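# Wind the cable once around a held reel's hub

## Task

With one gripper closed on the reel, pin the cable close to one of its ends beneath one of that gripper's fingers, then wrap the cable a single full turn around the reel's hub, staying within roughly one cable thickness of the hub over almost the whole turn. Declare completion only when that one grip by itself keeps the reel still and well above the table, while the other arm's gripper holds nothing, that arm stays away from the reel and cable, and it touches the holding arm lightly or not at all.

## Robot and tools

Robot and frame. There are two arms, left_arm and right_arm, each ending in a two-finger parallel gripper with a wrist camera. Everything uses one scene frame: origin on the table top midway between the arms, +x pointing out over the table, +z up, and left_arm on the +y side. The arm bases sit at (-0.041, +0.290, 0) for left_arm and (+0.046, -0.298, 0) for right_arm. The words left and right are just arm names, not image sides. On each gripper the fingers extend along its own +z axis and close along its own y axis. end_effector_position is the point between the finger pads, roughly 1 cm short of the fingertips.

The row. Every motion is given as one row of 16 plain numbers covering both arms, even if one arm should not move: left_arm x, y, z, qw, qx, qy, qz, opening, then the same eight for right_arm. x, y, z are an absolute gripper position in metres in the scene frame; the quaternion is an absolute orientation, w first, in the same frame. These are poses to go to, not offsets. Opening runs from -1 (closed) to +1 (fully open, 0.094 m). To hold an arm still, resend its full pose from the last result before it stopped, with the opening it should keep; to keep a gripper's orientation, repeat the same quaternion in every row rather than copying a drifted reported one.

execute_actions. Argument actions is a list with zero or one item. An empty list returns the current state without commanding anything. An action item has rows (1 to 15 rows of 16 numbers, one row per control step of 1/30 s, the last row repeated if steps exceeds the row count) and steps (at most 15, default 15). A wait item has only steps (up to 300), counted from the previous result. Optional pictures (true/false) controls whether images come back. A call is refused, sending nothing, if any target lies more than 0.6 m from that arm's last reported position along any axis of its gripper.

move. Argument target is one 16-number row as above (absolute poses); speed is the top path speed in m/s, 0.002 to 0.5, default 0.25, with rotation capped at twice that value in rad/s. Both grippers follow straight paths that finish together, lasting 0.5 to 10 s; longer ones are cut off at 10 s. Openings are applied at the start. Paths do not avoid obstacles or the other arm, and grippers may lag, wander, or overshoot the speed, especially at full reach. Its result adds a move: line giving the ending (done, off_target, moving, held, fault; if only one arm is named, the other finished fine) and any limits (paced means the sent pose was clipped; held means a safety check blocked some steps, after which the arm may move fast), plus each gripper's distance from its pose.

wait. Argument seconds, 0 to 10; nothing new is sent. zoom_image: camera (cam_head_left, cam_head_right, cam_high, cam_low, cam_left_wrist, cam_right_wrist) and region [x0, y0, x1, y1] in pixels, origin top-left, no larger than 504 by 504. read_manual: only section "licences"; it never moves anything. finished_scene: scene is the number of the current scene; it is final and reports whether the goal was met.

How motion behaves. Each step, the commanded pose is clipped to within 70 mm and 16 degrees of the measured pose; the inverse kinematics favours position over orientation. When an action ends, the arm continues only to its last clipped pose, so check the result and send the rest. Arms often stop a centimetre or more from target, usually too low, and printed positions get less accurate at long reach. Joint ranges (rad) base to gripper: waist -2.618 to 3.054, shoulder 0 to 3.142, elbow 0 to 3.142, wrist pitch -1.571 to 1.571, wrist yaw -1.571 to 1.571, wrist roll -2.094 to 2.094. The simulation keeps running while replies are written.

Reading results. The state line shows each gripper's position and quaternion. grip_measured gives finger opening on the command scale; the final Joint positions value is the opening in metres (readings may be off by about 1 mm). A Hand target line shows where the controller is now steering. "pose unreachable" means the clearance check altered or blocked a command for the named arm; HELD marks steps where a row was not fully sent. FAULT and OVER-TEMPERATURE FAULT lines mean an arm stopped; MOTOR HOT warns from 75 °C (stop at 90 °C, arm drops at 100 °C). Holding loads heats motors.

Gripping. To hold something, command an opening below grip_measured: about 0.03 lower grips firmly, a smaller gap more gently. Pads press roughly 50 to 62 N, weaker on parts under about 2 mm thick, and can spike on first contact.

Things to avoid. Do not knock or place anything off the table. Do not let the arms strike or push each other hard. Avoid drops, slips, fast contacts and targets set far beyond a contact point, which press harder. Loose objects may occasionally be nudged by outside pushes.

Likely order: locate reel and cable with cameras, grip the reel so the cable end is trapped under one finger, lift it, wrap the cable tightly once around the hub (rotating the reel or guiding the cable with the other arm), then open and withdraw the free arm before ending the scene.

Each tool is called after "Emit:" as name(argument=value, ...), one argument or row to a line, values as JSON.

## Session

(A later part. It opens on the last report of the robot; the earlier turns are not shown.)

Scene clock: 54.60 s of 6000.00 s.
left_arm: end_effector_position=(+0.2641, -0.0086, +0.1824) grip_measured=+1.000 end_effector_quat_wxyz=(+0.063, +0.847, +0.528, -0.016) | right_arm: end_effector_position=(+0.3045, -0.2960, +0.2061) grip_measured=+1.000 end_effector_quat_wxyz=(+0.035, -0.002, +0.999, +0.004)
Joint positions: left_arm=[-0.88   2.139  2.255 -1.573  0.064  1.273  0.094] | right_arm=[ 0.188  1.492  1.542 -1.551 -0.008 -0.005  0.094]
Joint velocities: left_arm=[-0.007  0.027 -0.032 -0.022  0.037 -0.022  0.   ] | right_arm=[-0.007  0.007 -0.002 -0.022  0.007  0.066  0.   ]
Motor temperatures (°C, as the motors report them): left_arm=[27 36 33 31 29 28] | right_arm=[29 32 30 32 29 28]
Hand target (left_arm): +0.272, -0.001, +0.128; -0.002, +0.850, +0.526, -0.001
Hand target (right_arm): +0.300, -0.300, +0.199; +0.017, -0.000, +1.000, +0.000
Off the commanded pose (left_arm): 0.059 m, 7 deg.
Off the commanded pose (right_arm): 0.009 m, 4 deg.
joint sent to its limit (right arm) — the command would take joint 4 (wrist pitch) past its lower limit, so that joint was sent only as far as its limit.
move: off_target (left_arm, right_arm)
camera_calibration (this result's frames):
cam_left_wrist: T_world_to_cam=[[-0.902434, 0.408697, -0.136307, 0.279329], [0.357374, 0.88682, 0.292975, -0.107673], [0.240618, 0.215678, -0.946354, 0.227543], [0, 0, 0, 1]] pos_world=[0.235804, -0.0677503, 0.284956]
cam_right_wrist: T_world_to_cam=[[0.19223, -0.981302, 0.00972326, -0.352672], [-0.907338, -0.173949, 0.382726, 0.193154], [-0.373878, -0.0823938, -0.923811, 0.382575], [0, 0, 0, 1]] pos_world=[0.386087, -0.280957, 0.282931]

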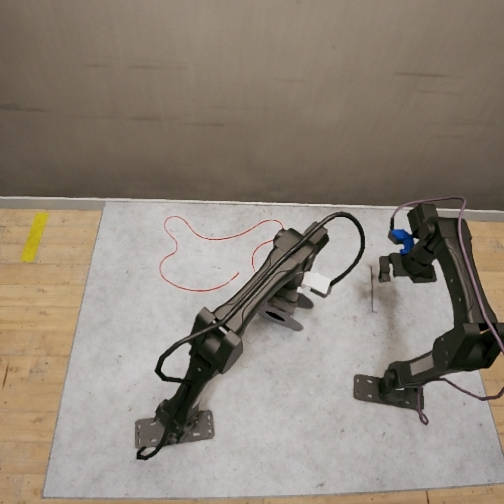

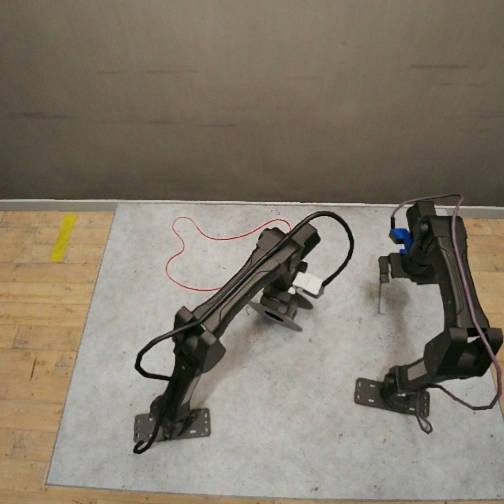

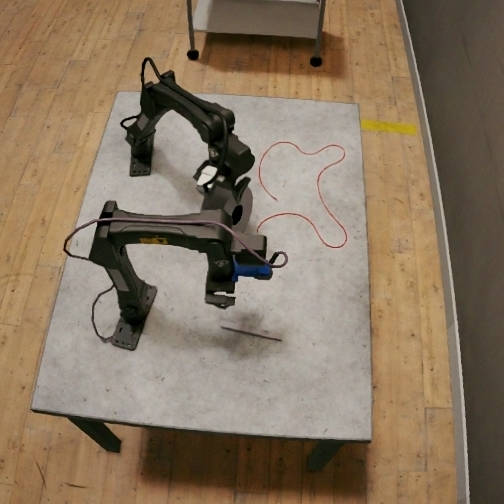

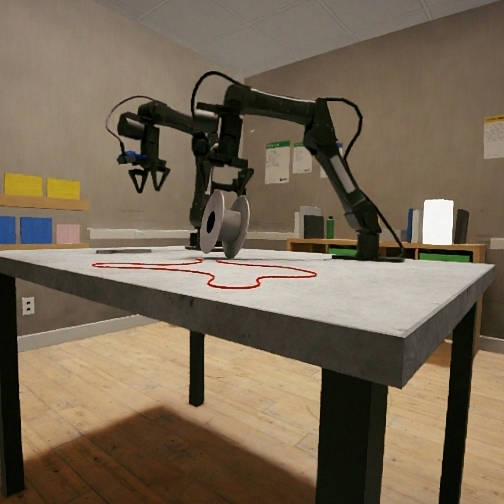

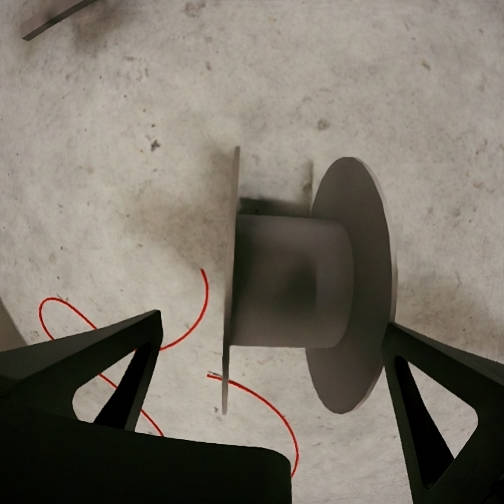

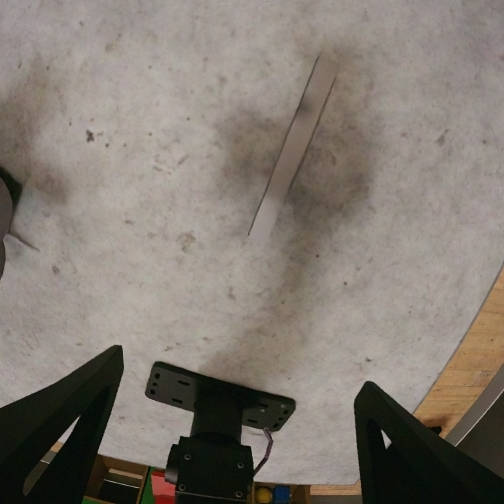

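Emit:
move(
  target=[0.29,-0.012,0.225,0.09,0.846,0.525,0.025,1,0.3,-0.3,0.2,0,0,1,0,1],
  speed=0.06,
)

Emit:
move(
  target=[0.262,0.002,0.225,0.09,0.846,0.525,0.025,1,0.3,-0.3,0.2,0,0,1,0,1],
)

Emit:
move(
  target=[0.268,-0.001,0.185,0.05,0.848,0.527,0.015,1,0.3,-0.3,0.2,0,0,1,0,1],
  speed=0.1,
)

Scene clock: 60.37 s of 6000.00 s.
left_arm: end_effector_position=(+0.2840, -0.0124, +0.2185) grip_measured=+1.000 end_effector_quat_wxyz=(+0.117, +0.845, +0.522, +0.030) | right_arm: end_effector_position=(+0.3045, -0.2960, +0.2061) grip_measured=+1.000 end_effector_quat_wxyz=(+0.035, -0.002, +0.999, +0.004)
Joint positions: left_arm=[-0.88   2.134  2.381 -1.574  0.004  1.284  0.094] | right_arm=[ 0.188  1.492  1.542 -1.551 -0.008 -0.005  0.094]
Joint velocities: left_arm=[-0.002 -0.027 -0.007 -0.022 -0.037 -0.022  0.   ] | right_arm=[-0.007  0.012 -0.012 -0.022 -0.051 -0.051  0.   ]
Motor temperatures (°C, as the motors report them): left_arm=[27 36 32 31 29 28] | right_arm=[29 32 30 32 29 28]
Hand target (left_arm): +0.290, -0.012, +0.224; +0.127, +0.843, +0.522, +0.035
Hand target (right_arm): +0.300, -0.300, +0.199; +0.017, -0.000, +1.000, +0.000
Off the commanded pose (left_arm): 0.009 m, 3 deg.
Off the commanded pose (right_arm): 0.009 m, 4 deg.
joint sent to its limit (left arm) — the command would take joint 4 (wrist pitch) past its lower limit, so that joint was sent only as far as its limit.
joint sent to its limit (right arm) — the command would take joint 4 (wrist pitch) past its lower limit, so that joint was sent only as far as its limit.
move: off_target (left_arm, right_arm)
camera_calibration (this result's frames):
cam_left_wrist: T_world_to_cam=[[-0.873913, 0.400176, -0.275926, 0.326078], [0.317212, 0.899632, 0.300066, -0.111918], [0.368311, 0.174704, -0.91314, 0.213742], [0, 0, 0, 1]] pos_world=[0.241742, -0.067145, 0.318733]
cam_right_wrist: T_world_to_cam=[[0.19223, -0.981302, 0.00972326, -0.352672], [-0.907338, -0.173949, 0.382726, 0.193154], [-0.373878, -0.0823938, -0.923811, 0.382575], [0, 0, 0, 1]] pos_world=[0.386087, -0.280957, 0.282931]

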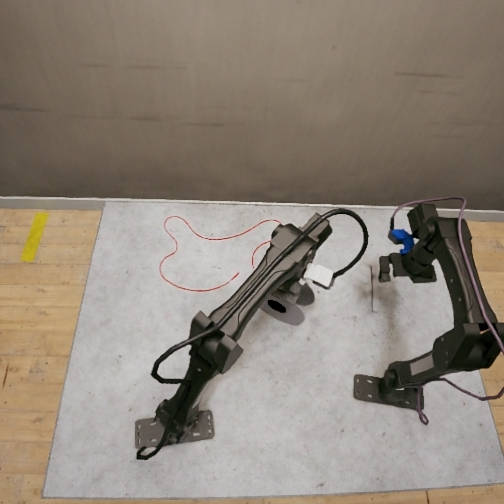

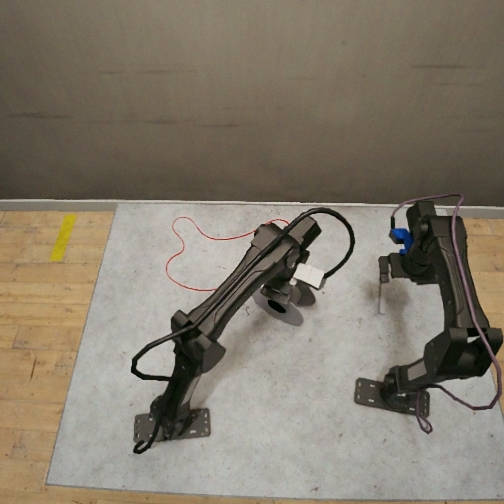

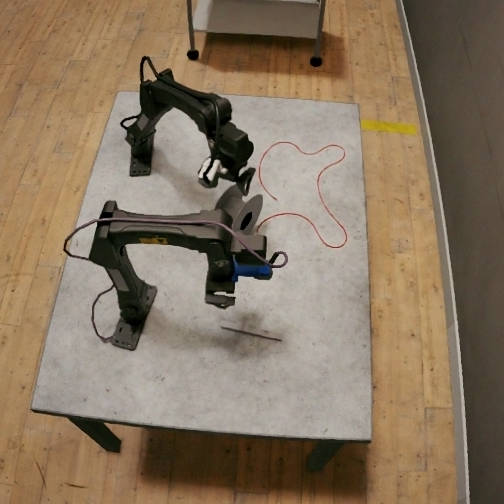

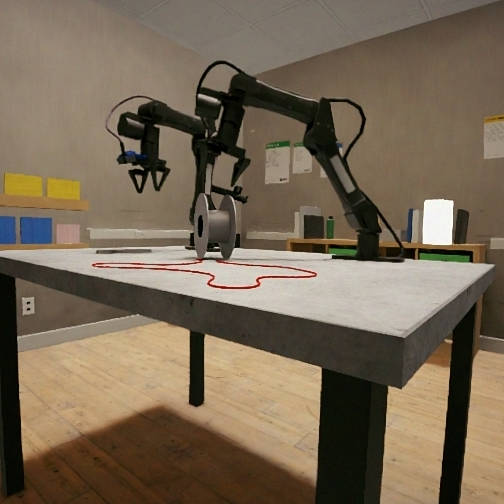

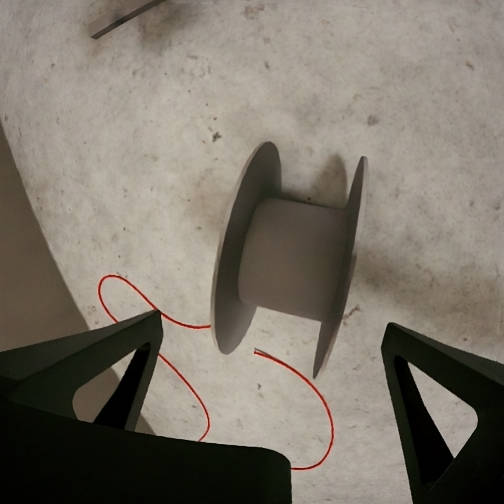

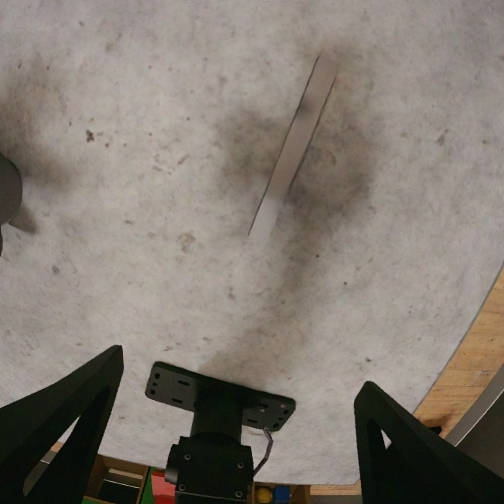

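Scene clock: 61.17 s of 6000.00 s.
left_arm: end_effector_position=(+0.2701, +0.0021, +0.2220) grip_measured=+1.000 end_effector_quat_wxyz=(+0.106, +0.843, +0.526, +0.030) | right_arm: end_effector_position=(+0.3045, -0.2960, +0.2061) grip_measured=+1.000 end_effector_quat_wxyz=(+0.035, -0.002, +0.999, +0.004)
Joint positions: left_arm=[-0.88   2.058  2.28  -1.572 -0.002  1.275  0.094] | right_arm=[ 0.188  1.492  1.542 -1.551 -0.008 -0.005  0.094]
Joint velocities: left_arm=[-0.007 -0.012 -0.007 -0.125 -0.051 -0.022  0.   ] | right_arm=[-0.002  0.002  0.002  0.007  0.007 -0.007  0.   ]
Motor temperatures (°C, as the motors report them): left_arm=[27 36 32 31 29 28] | right_arm=[29 32 30 32 29 28]
Hand target (left_arm): +0.262, +0.002, +0.225; +0.105, +0.845, +0.524, +0.029
Hand target (right_arm): +0.300, -0.300, +0.199; +0.017, -0.000, +1.000, +0.000
Off the commanded pose (left_arm): 0.009 m, 2 deg.
Off the commanded pose (right_arm): 0.009 m, 4 deg.
joint sent to its limit (left arm) — the command would take joint 4 (wrist pitch) past its lower limit, so that joint was sent only as far as its limit.
joint sent to its limit (right arm) — the command would take joint 4 (wrist pitch) past its lower limit, so that joint was sent only as far as its limit.
move: off_target (right_arm)
camera_calibration (this result's frames):
cam_left_wrist: T_world_to_cam=[[-0.881602, 0.395889, -0.257002, 0.307019], [0.311943, 0.89734, 0.312206, -0.122864], [0.354217, 0.195071, -0.914591, 0.223545], [0, 0, 0, 1]] pos_world=[0.229811, -0.0549022, 0.321716]
cam_right_wrist: T_world_to_cam=[[0.19223, -0.981302, 0.00972326, -0.352672], [-0.907338, -0.173949, 0.382726, 0.193154], [-0.373878, -0.0823938, -0.923811, 0.382575], [0, 0, 0, 1]] pos_world=[0.386087, -0.280957, 0.282931]

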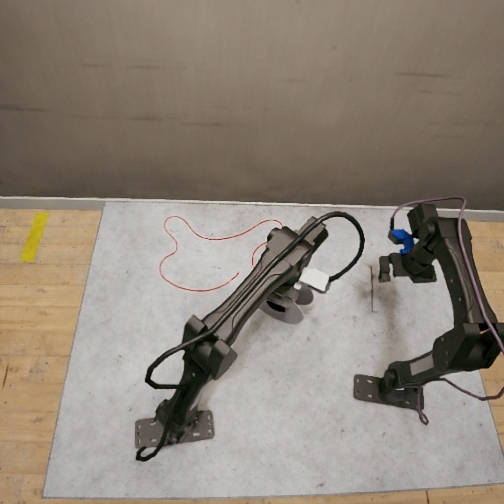

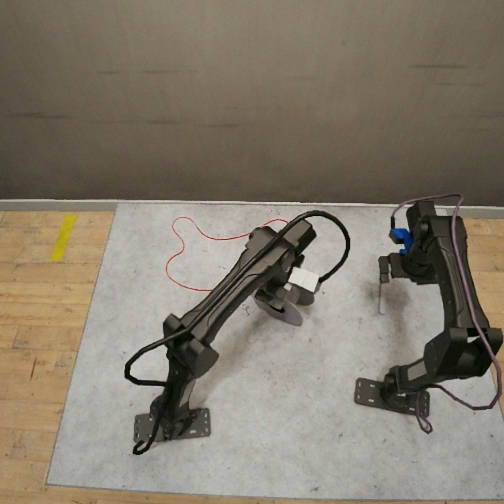

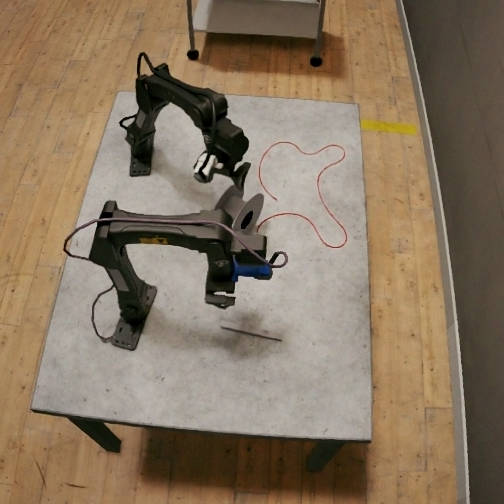

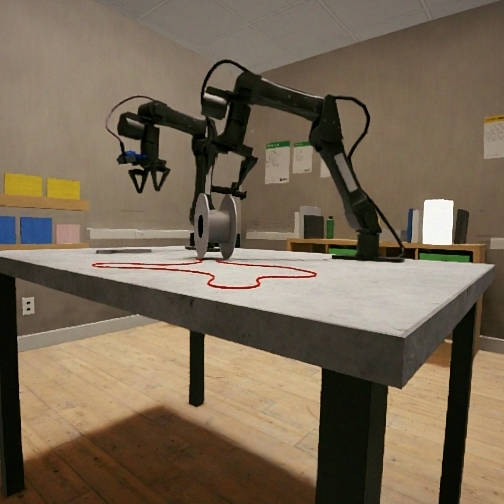

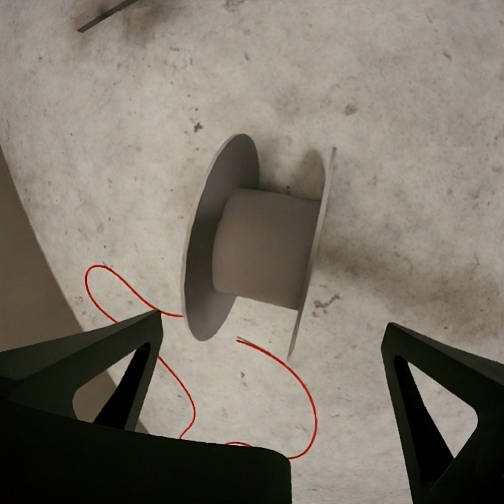

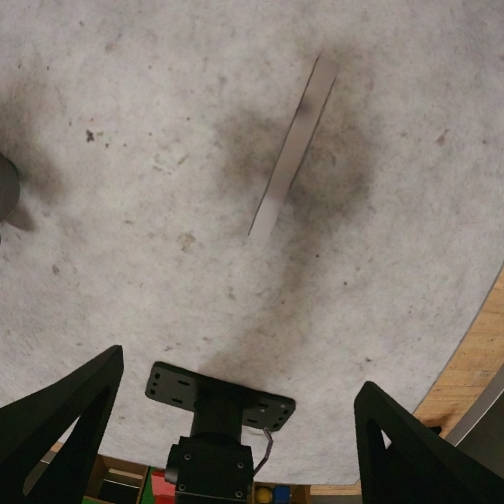

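Scene clock: 62.10 s of 6000.00 s.
left_arm: end_effector_position=(+0.2725, +0.0000, +0.1906) grip_measured=+1.000 end_effector_quat_wxyz=(+0.066, +0.846, +0.529, +0.019) | right_arm: end_effector_position=(+0.3045, -0.2960, +0.2061) grip_measured=+1.000 end_effector_quat_wxyz=(+0.035, -0.002, +0.999, +0.004)
Joint positions: left_arm=[-0.88   2.123  2.261 -1.572 -0.003  1.275  0.094] | right_arm=[ 0.188  1.492  1.542 -1.551 -0.008 -0.005  0.094]
Joint velocities: left_arm=[-0.002 -0.012  0.002  0.022 -0.022 -0.037  0.   ] | right_arm=[ 0.007 -0.007  0.002 -0.051  0.066 -0.022  0.   ]
Motor temperatures (°C, as the motors report them): left_arm=[27 36 32 31 29 28] | right_arm=[29 32 30 32 29 28]
Hand target (left_arm): +0.268, -0.001, +0.185; +0.055, +0.848, +0.528, +0.017
Hand target (right_arm): +0.300, -0.300, +0.199; +0.017, -0.000, +1.000, +0.000
Off the commanded pose (left_arm): 0.007 m, 2 deg.
Off the commanded pose (right_arm): 0.009 m, 4 deg.
joint sent to its limit (left arm) — the command would take joint 4 (wrist pitch) past its lower limit, so that joint was sent only as far as its limit.
joint sent to its limit (right arm) — the command would take joint 4 (wrist pitch) past its lower limit, so that joint was sent only as far as its limit.
move: off_target (right_arm)
camera_calibration (this result's frames):
cam_left_wrist: T_world_to_cam=[[-0.894962, 0.407907, -0.180705, 0.290965], [0.331195, 0.878821, 0.343486, -0.123209], [0.298918, 0.247559, -0.921609, 0.210849], [0, 0, 0, 1]] pos_world=[0.238182, -0.0626053, 0.289219]
cam_right_wrist: T_world_to_cam=[[0.19223, -0.981302, 0.00972326, -0.352672], [-0.907338, -0.173949, 0.382726, 0.193154], [-0.373878, -0.0823938, -0.923811, 0.382575], [0, 0, 0, 1]] pos_world=[0.386087, -0.280957, 0.282931]

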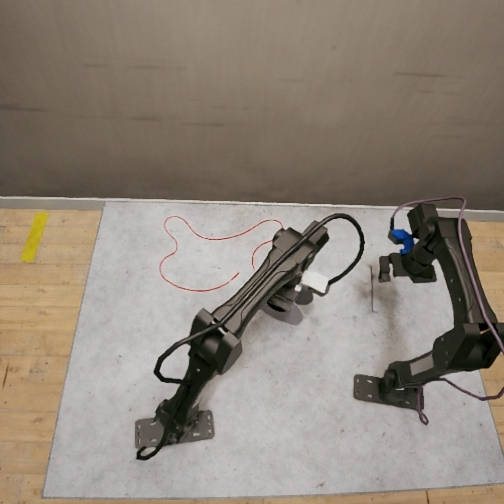

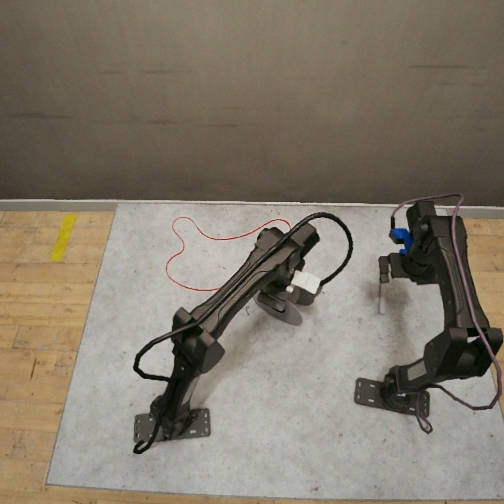

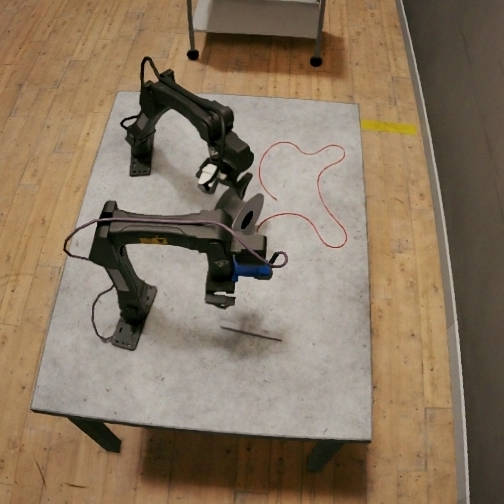

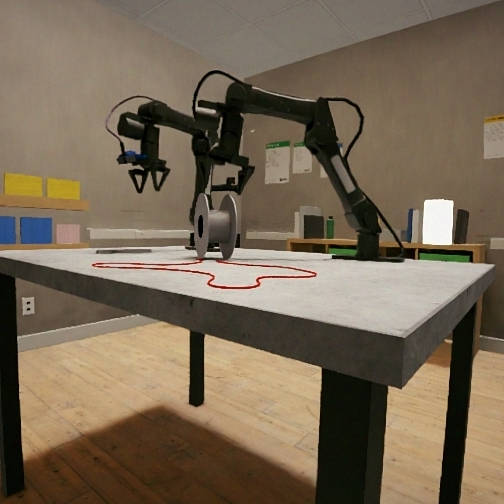

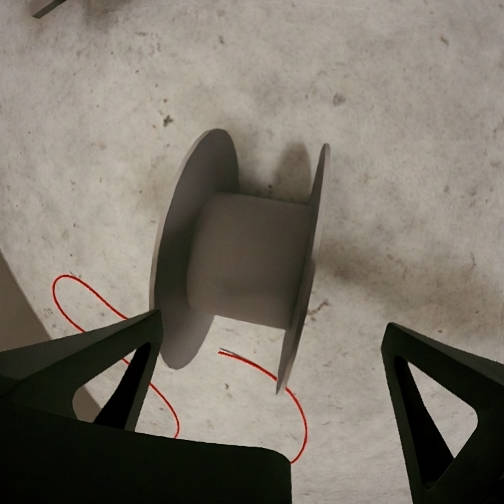

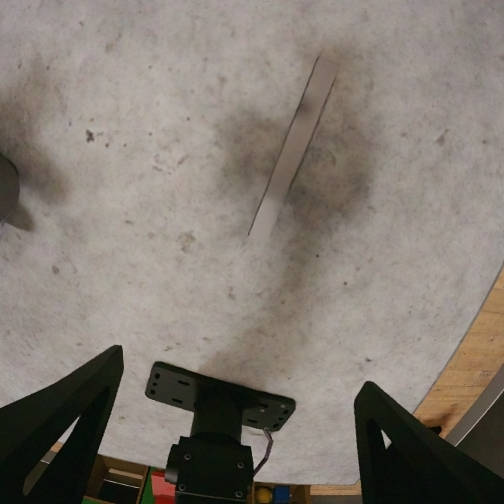

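Emit:
move(
  target=[0.288,-0.016,0.21,0.09,0.883,0.46,0.025,1,0.3,-0.3,0.2,0.03,0,1,0,1],
  speed=0.1,
)

Emit:
move(
  target=[0.288,-0.016,0.175,0.05,0.886,0.462,0.015,1,0.3,-0.3,0.2,0.03,0,1,0,1],
  speed=0.1,
)

Scene clock: 67.23 s of 6000.00 s.
left_arm: end_effector_position=(+0.2845, -0.0126, +0.2058) grip_measured=+1.000 end_effector_quat_wxyz=(+0.099, +0.881, +0.461, +0.033) | right_arm: end_effector_position=(+0.3008, -0.2960, +0.2006) grip_measured=+1.000 end_effector_quat_wxyz=(+0.025, -0.002, +1.000, +0.004)
Joint positions: left_arm=[-0.88   2.155  2.366 -1.572  0.003  1.426  0.094] | right_arm=[ 0.188  1.492  1.521 -1.55  -0.008 -0.005  0.094]
Joint velocities: left_arm=[ 0.002 -0.007  0.007 -0.007  0.007  0.022  0.   ] | right_arm=[ 0.002 -0.007 -0.002  0.007  0.037 -0.051  0.   ]
Motor temperatures (°C, as the motors report them): left_arm=[27 37 33 31 29 28] | right_arm=[29 32 30 32 29 28]
Hand target (left_arm): +0.287, -0.016, +0.209; +0.108, +0.881, +0.459, +0.032
Hand target (right_arm): +0.300, -0.300, +0.200; +0.030, +0.000, +1.000, -0.000
Off the commanded pose (left_arm): 0.006 m, 1 deg.
Off the commanded pose (right_arm): 0.004 m, 1 deg.
joint sent to its limit (left arm) — the command would take joint 4 (wrist pitch) past its lower limit, so that joint was sent only as far as its limit.
move: done
camera_calibration (this result's frames):
cam_left_wrist: T_world_to_cam=[[-0.81002, 0.528897, -0.253249, 0.301909], [0.437276, 0.832543, 0.340091, -0.151393], [0.390714, 0.164741, -0.905651, 0.193927], [0, 0, 0, 1]] pos_world=[0.234983, -0.0655854, 0.303575]
cam_right_wrist: T_world_to_cam=[[0.192392, -0.981302, 0.00566779, -0.351135], [-0.899109, -0.173957, 0.401674, 0.185599], [-0.393177, -0.0823746, -0.915765, 0.380313], [0, 0, 0, 1]] pos_world=[0.383959, -0.280955, 0.275718]

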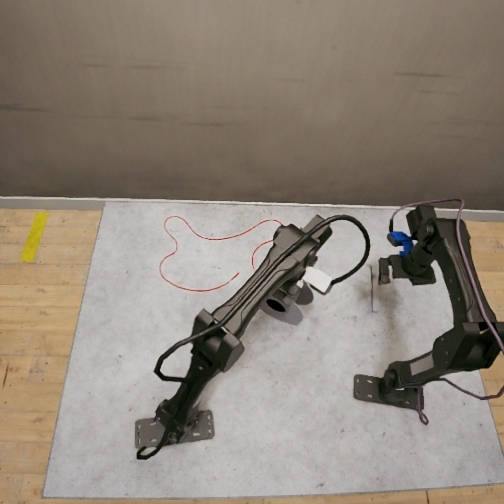

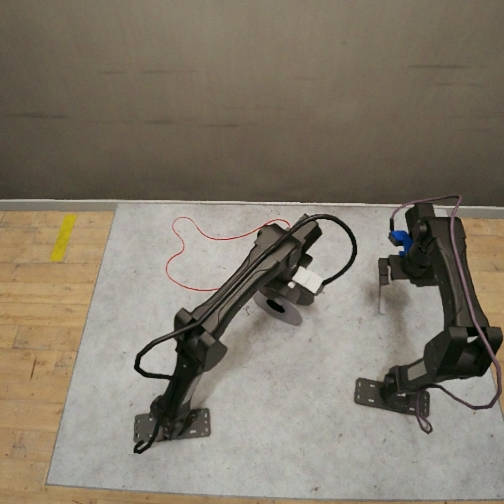

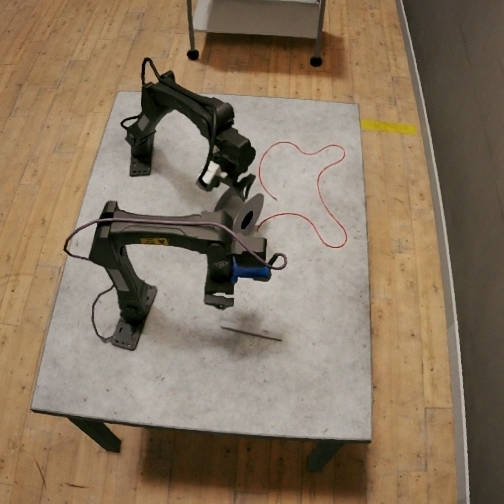

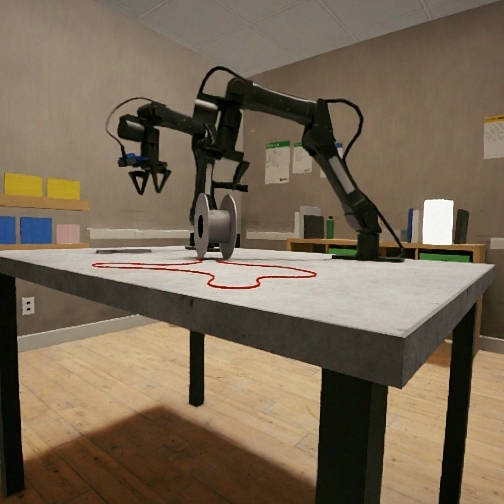

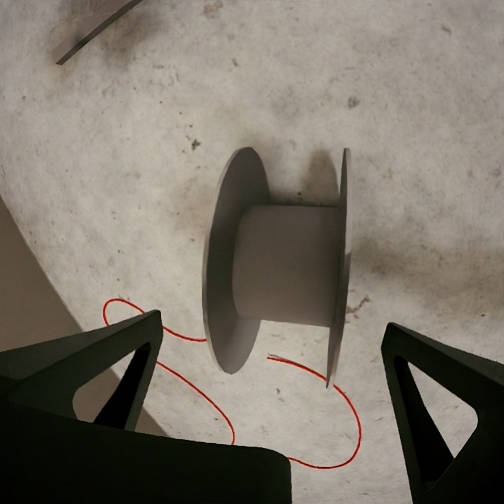

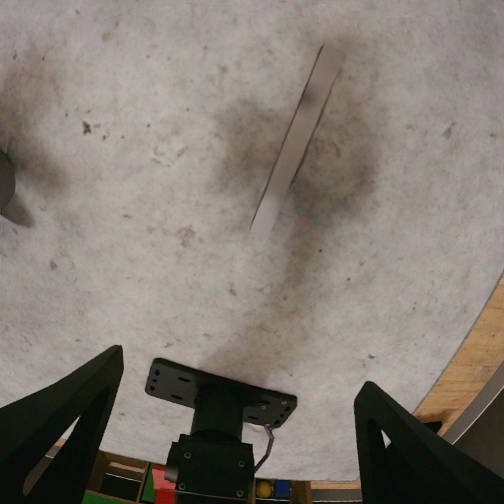

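Scene clock: 68.10 s of 6000.00 s.
left_arm: end_effector_position=(+0.2882, -0.0160, +0.1767) grip_measured=+1.000 end_effector_quat_wxyz=(+0.067, +0.884, +0.463, +0.022) | right_arm: end_effector_position=(+0.3008, -0.2960, +0.2006) grip_measured=+1.000 end_effector_quat_wxyz=(+0.025, -0.002, +1.000, +0.004)
Joint positions: left_arm=[-0.88   2.223  2.366 -1.572  0.003  1.426  0.094] | right_arm=[ 0.188  1.492  1.521 -1.55  -0.008 -0.005  0.094]
Joint velocities: left_arm=[ 0.022  0.007 -0.002 -0.007  0.081  0.022  0.   ] | right_arm=[ 0.007 -0.017  0.002  0.007 -0.066 -0.051  0.   ]
Motor temperatures (°C, as the motors report them): left_arm=[27 37 33 31 29 28] | right_arm=[29 32 30 32 29 28]
Hand target (left_arm): +0.288, -0.016, +0.175; +0.064, +0.884, +0.462, +0.020
Hand target (right_arm): +0.300, -0.300, +0.200; +0.030, +0.000, +1.000, -0.000
Off the commanded pose (left_arm): 0.002 m, 2 deg.
Off the commanded pose (right_arm): 0.004 m, 1 deg.
joint sent to its limit (left arm) — the command would take joint 4 (wrist pitch) past its lower limit, so that joint was sent only as far as its limit.
move: done
camera_calibration (this result's frames):
cam_left_wrist: T_world_to_cam=[[-0.821033, 0.539167, -0.187626, 0.290989], [0.454669, 0.816323, 0.35622, -0.148376], [0.345226, 0.20716, -0.915371, 0.182179], [0, 0, 0, 1]] pos_world=[0.243481, -0.0735098, 0.274213]
cam_right_wrist: T_world_to_cam=[[0.192392, -0.981302, 0.00566779, -0.351135], [-0.899109, -0.173957, 0.401674, 0.185599], [-0.393177, -0.0823746, -0.915765, 0.380313], [0, 0, 0, 1]] pos_world=[0.383959, -0.280955, 0.275718]

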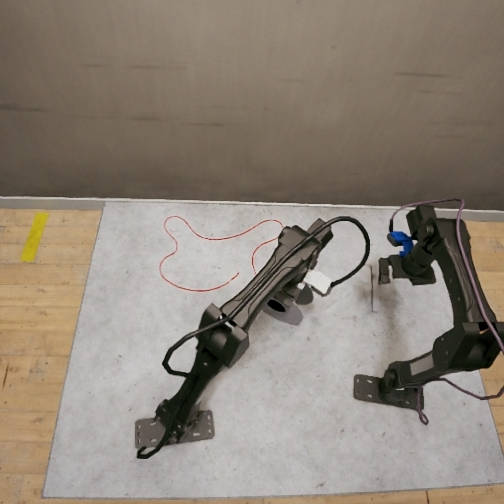

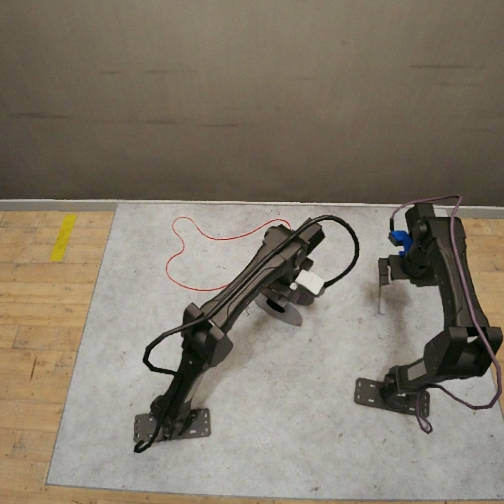

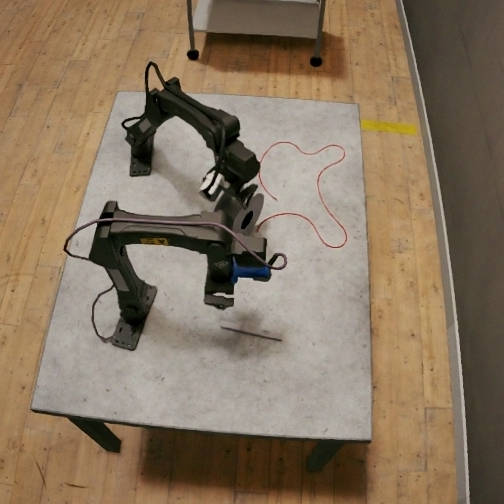

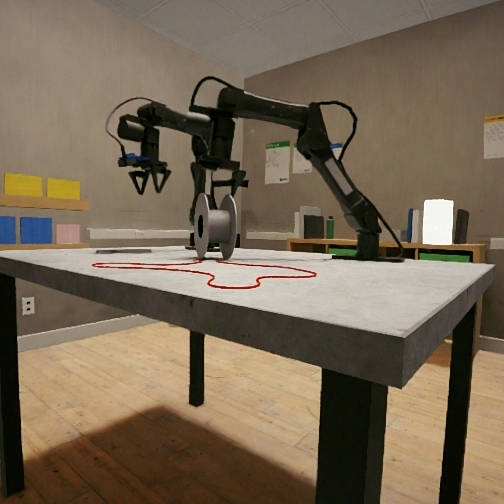

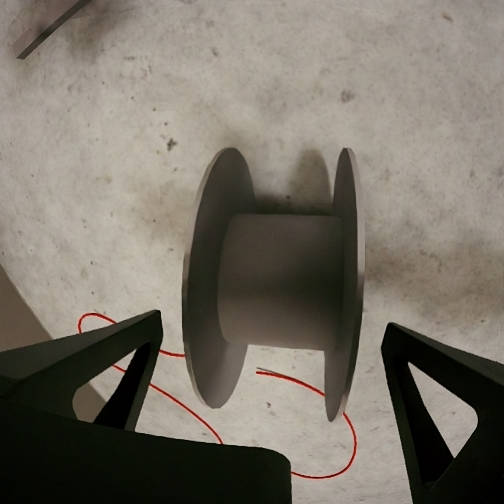

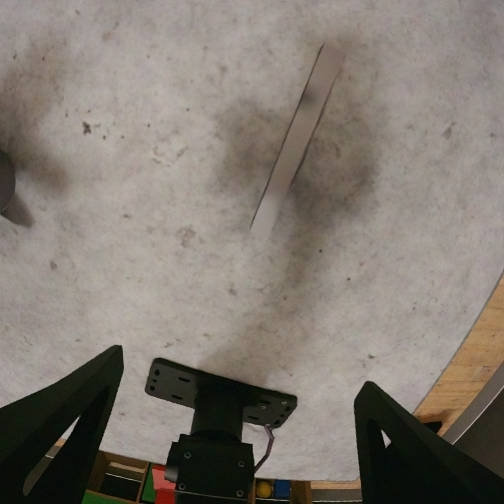

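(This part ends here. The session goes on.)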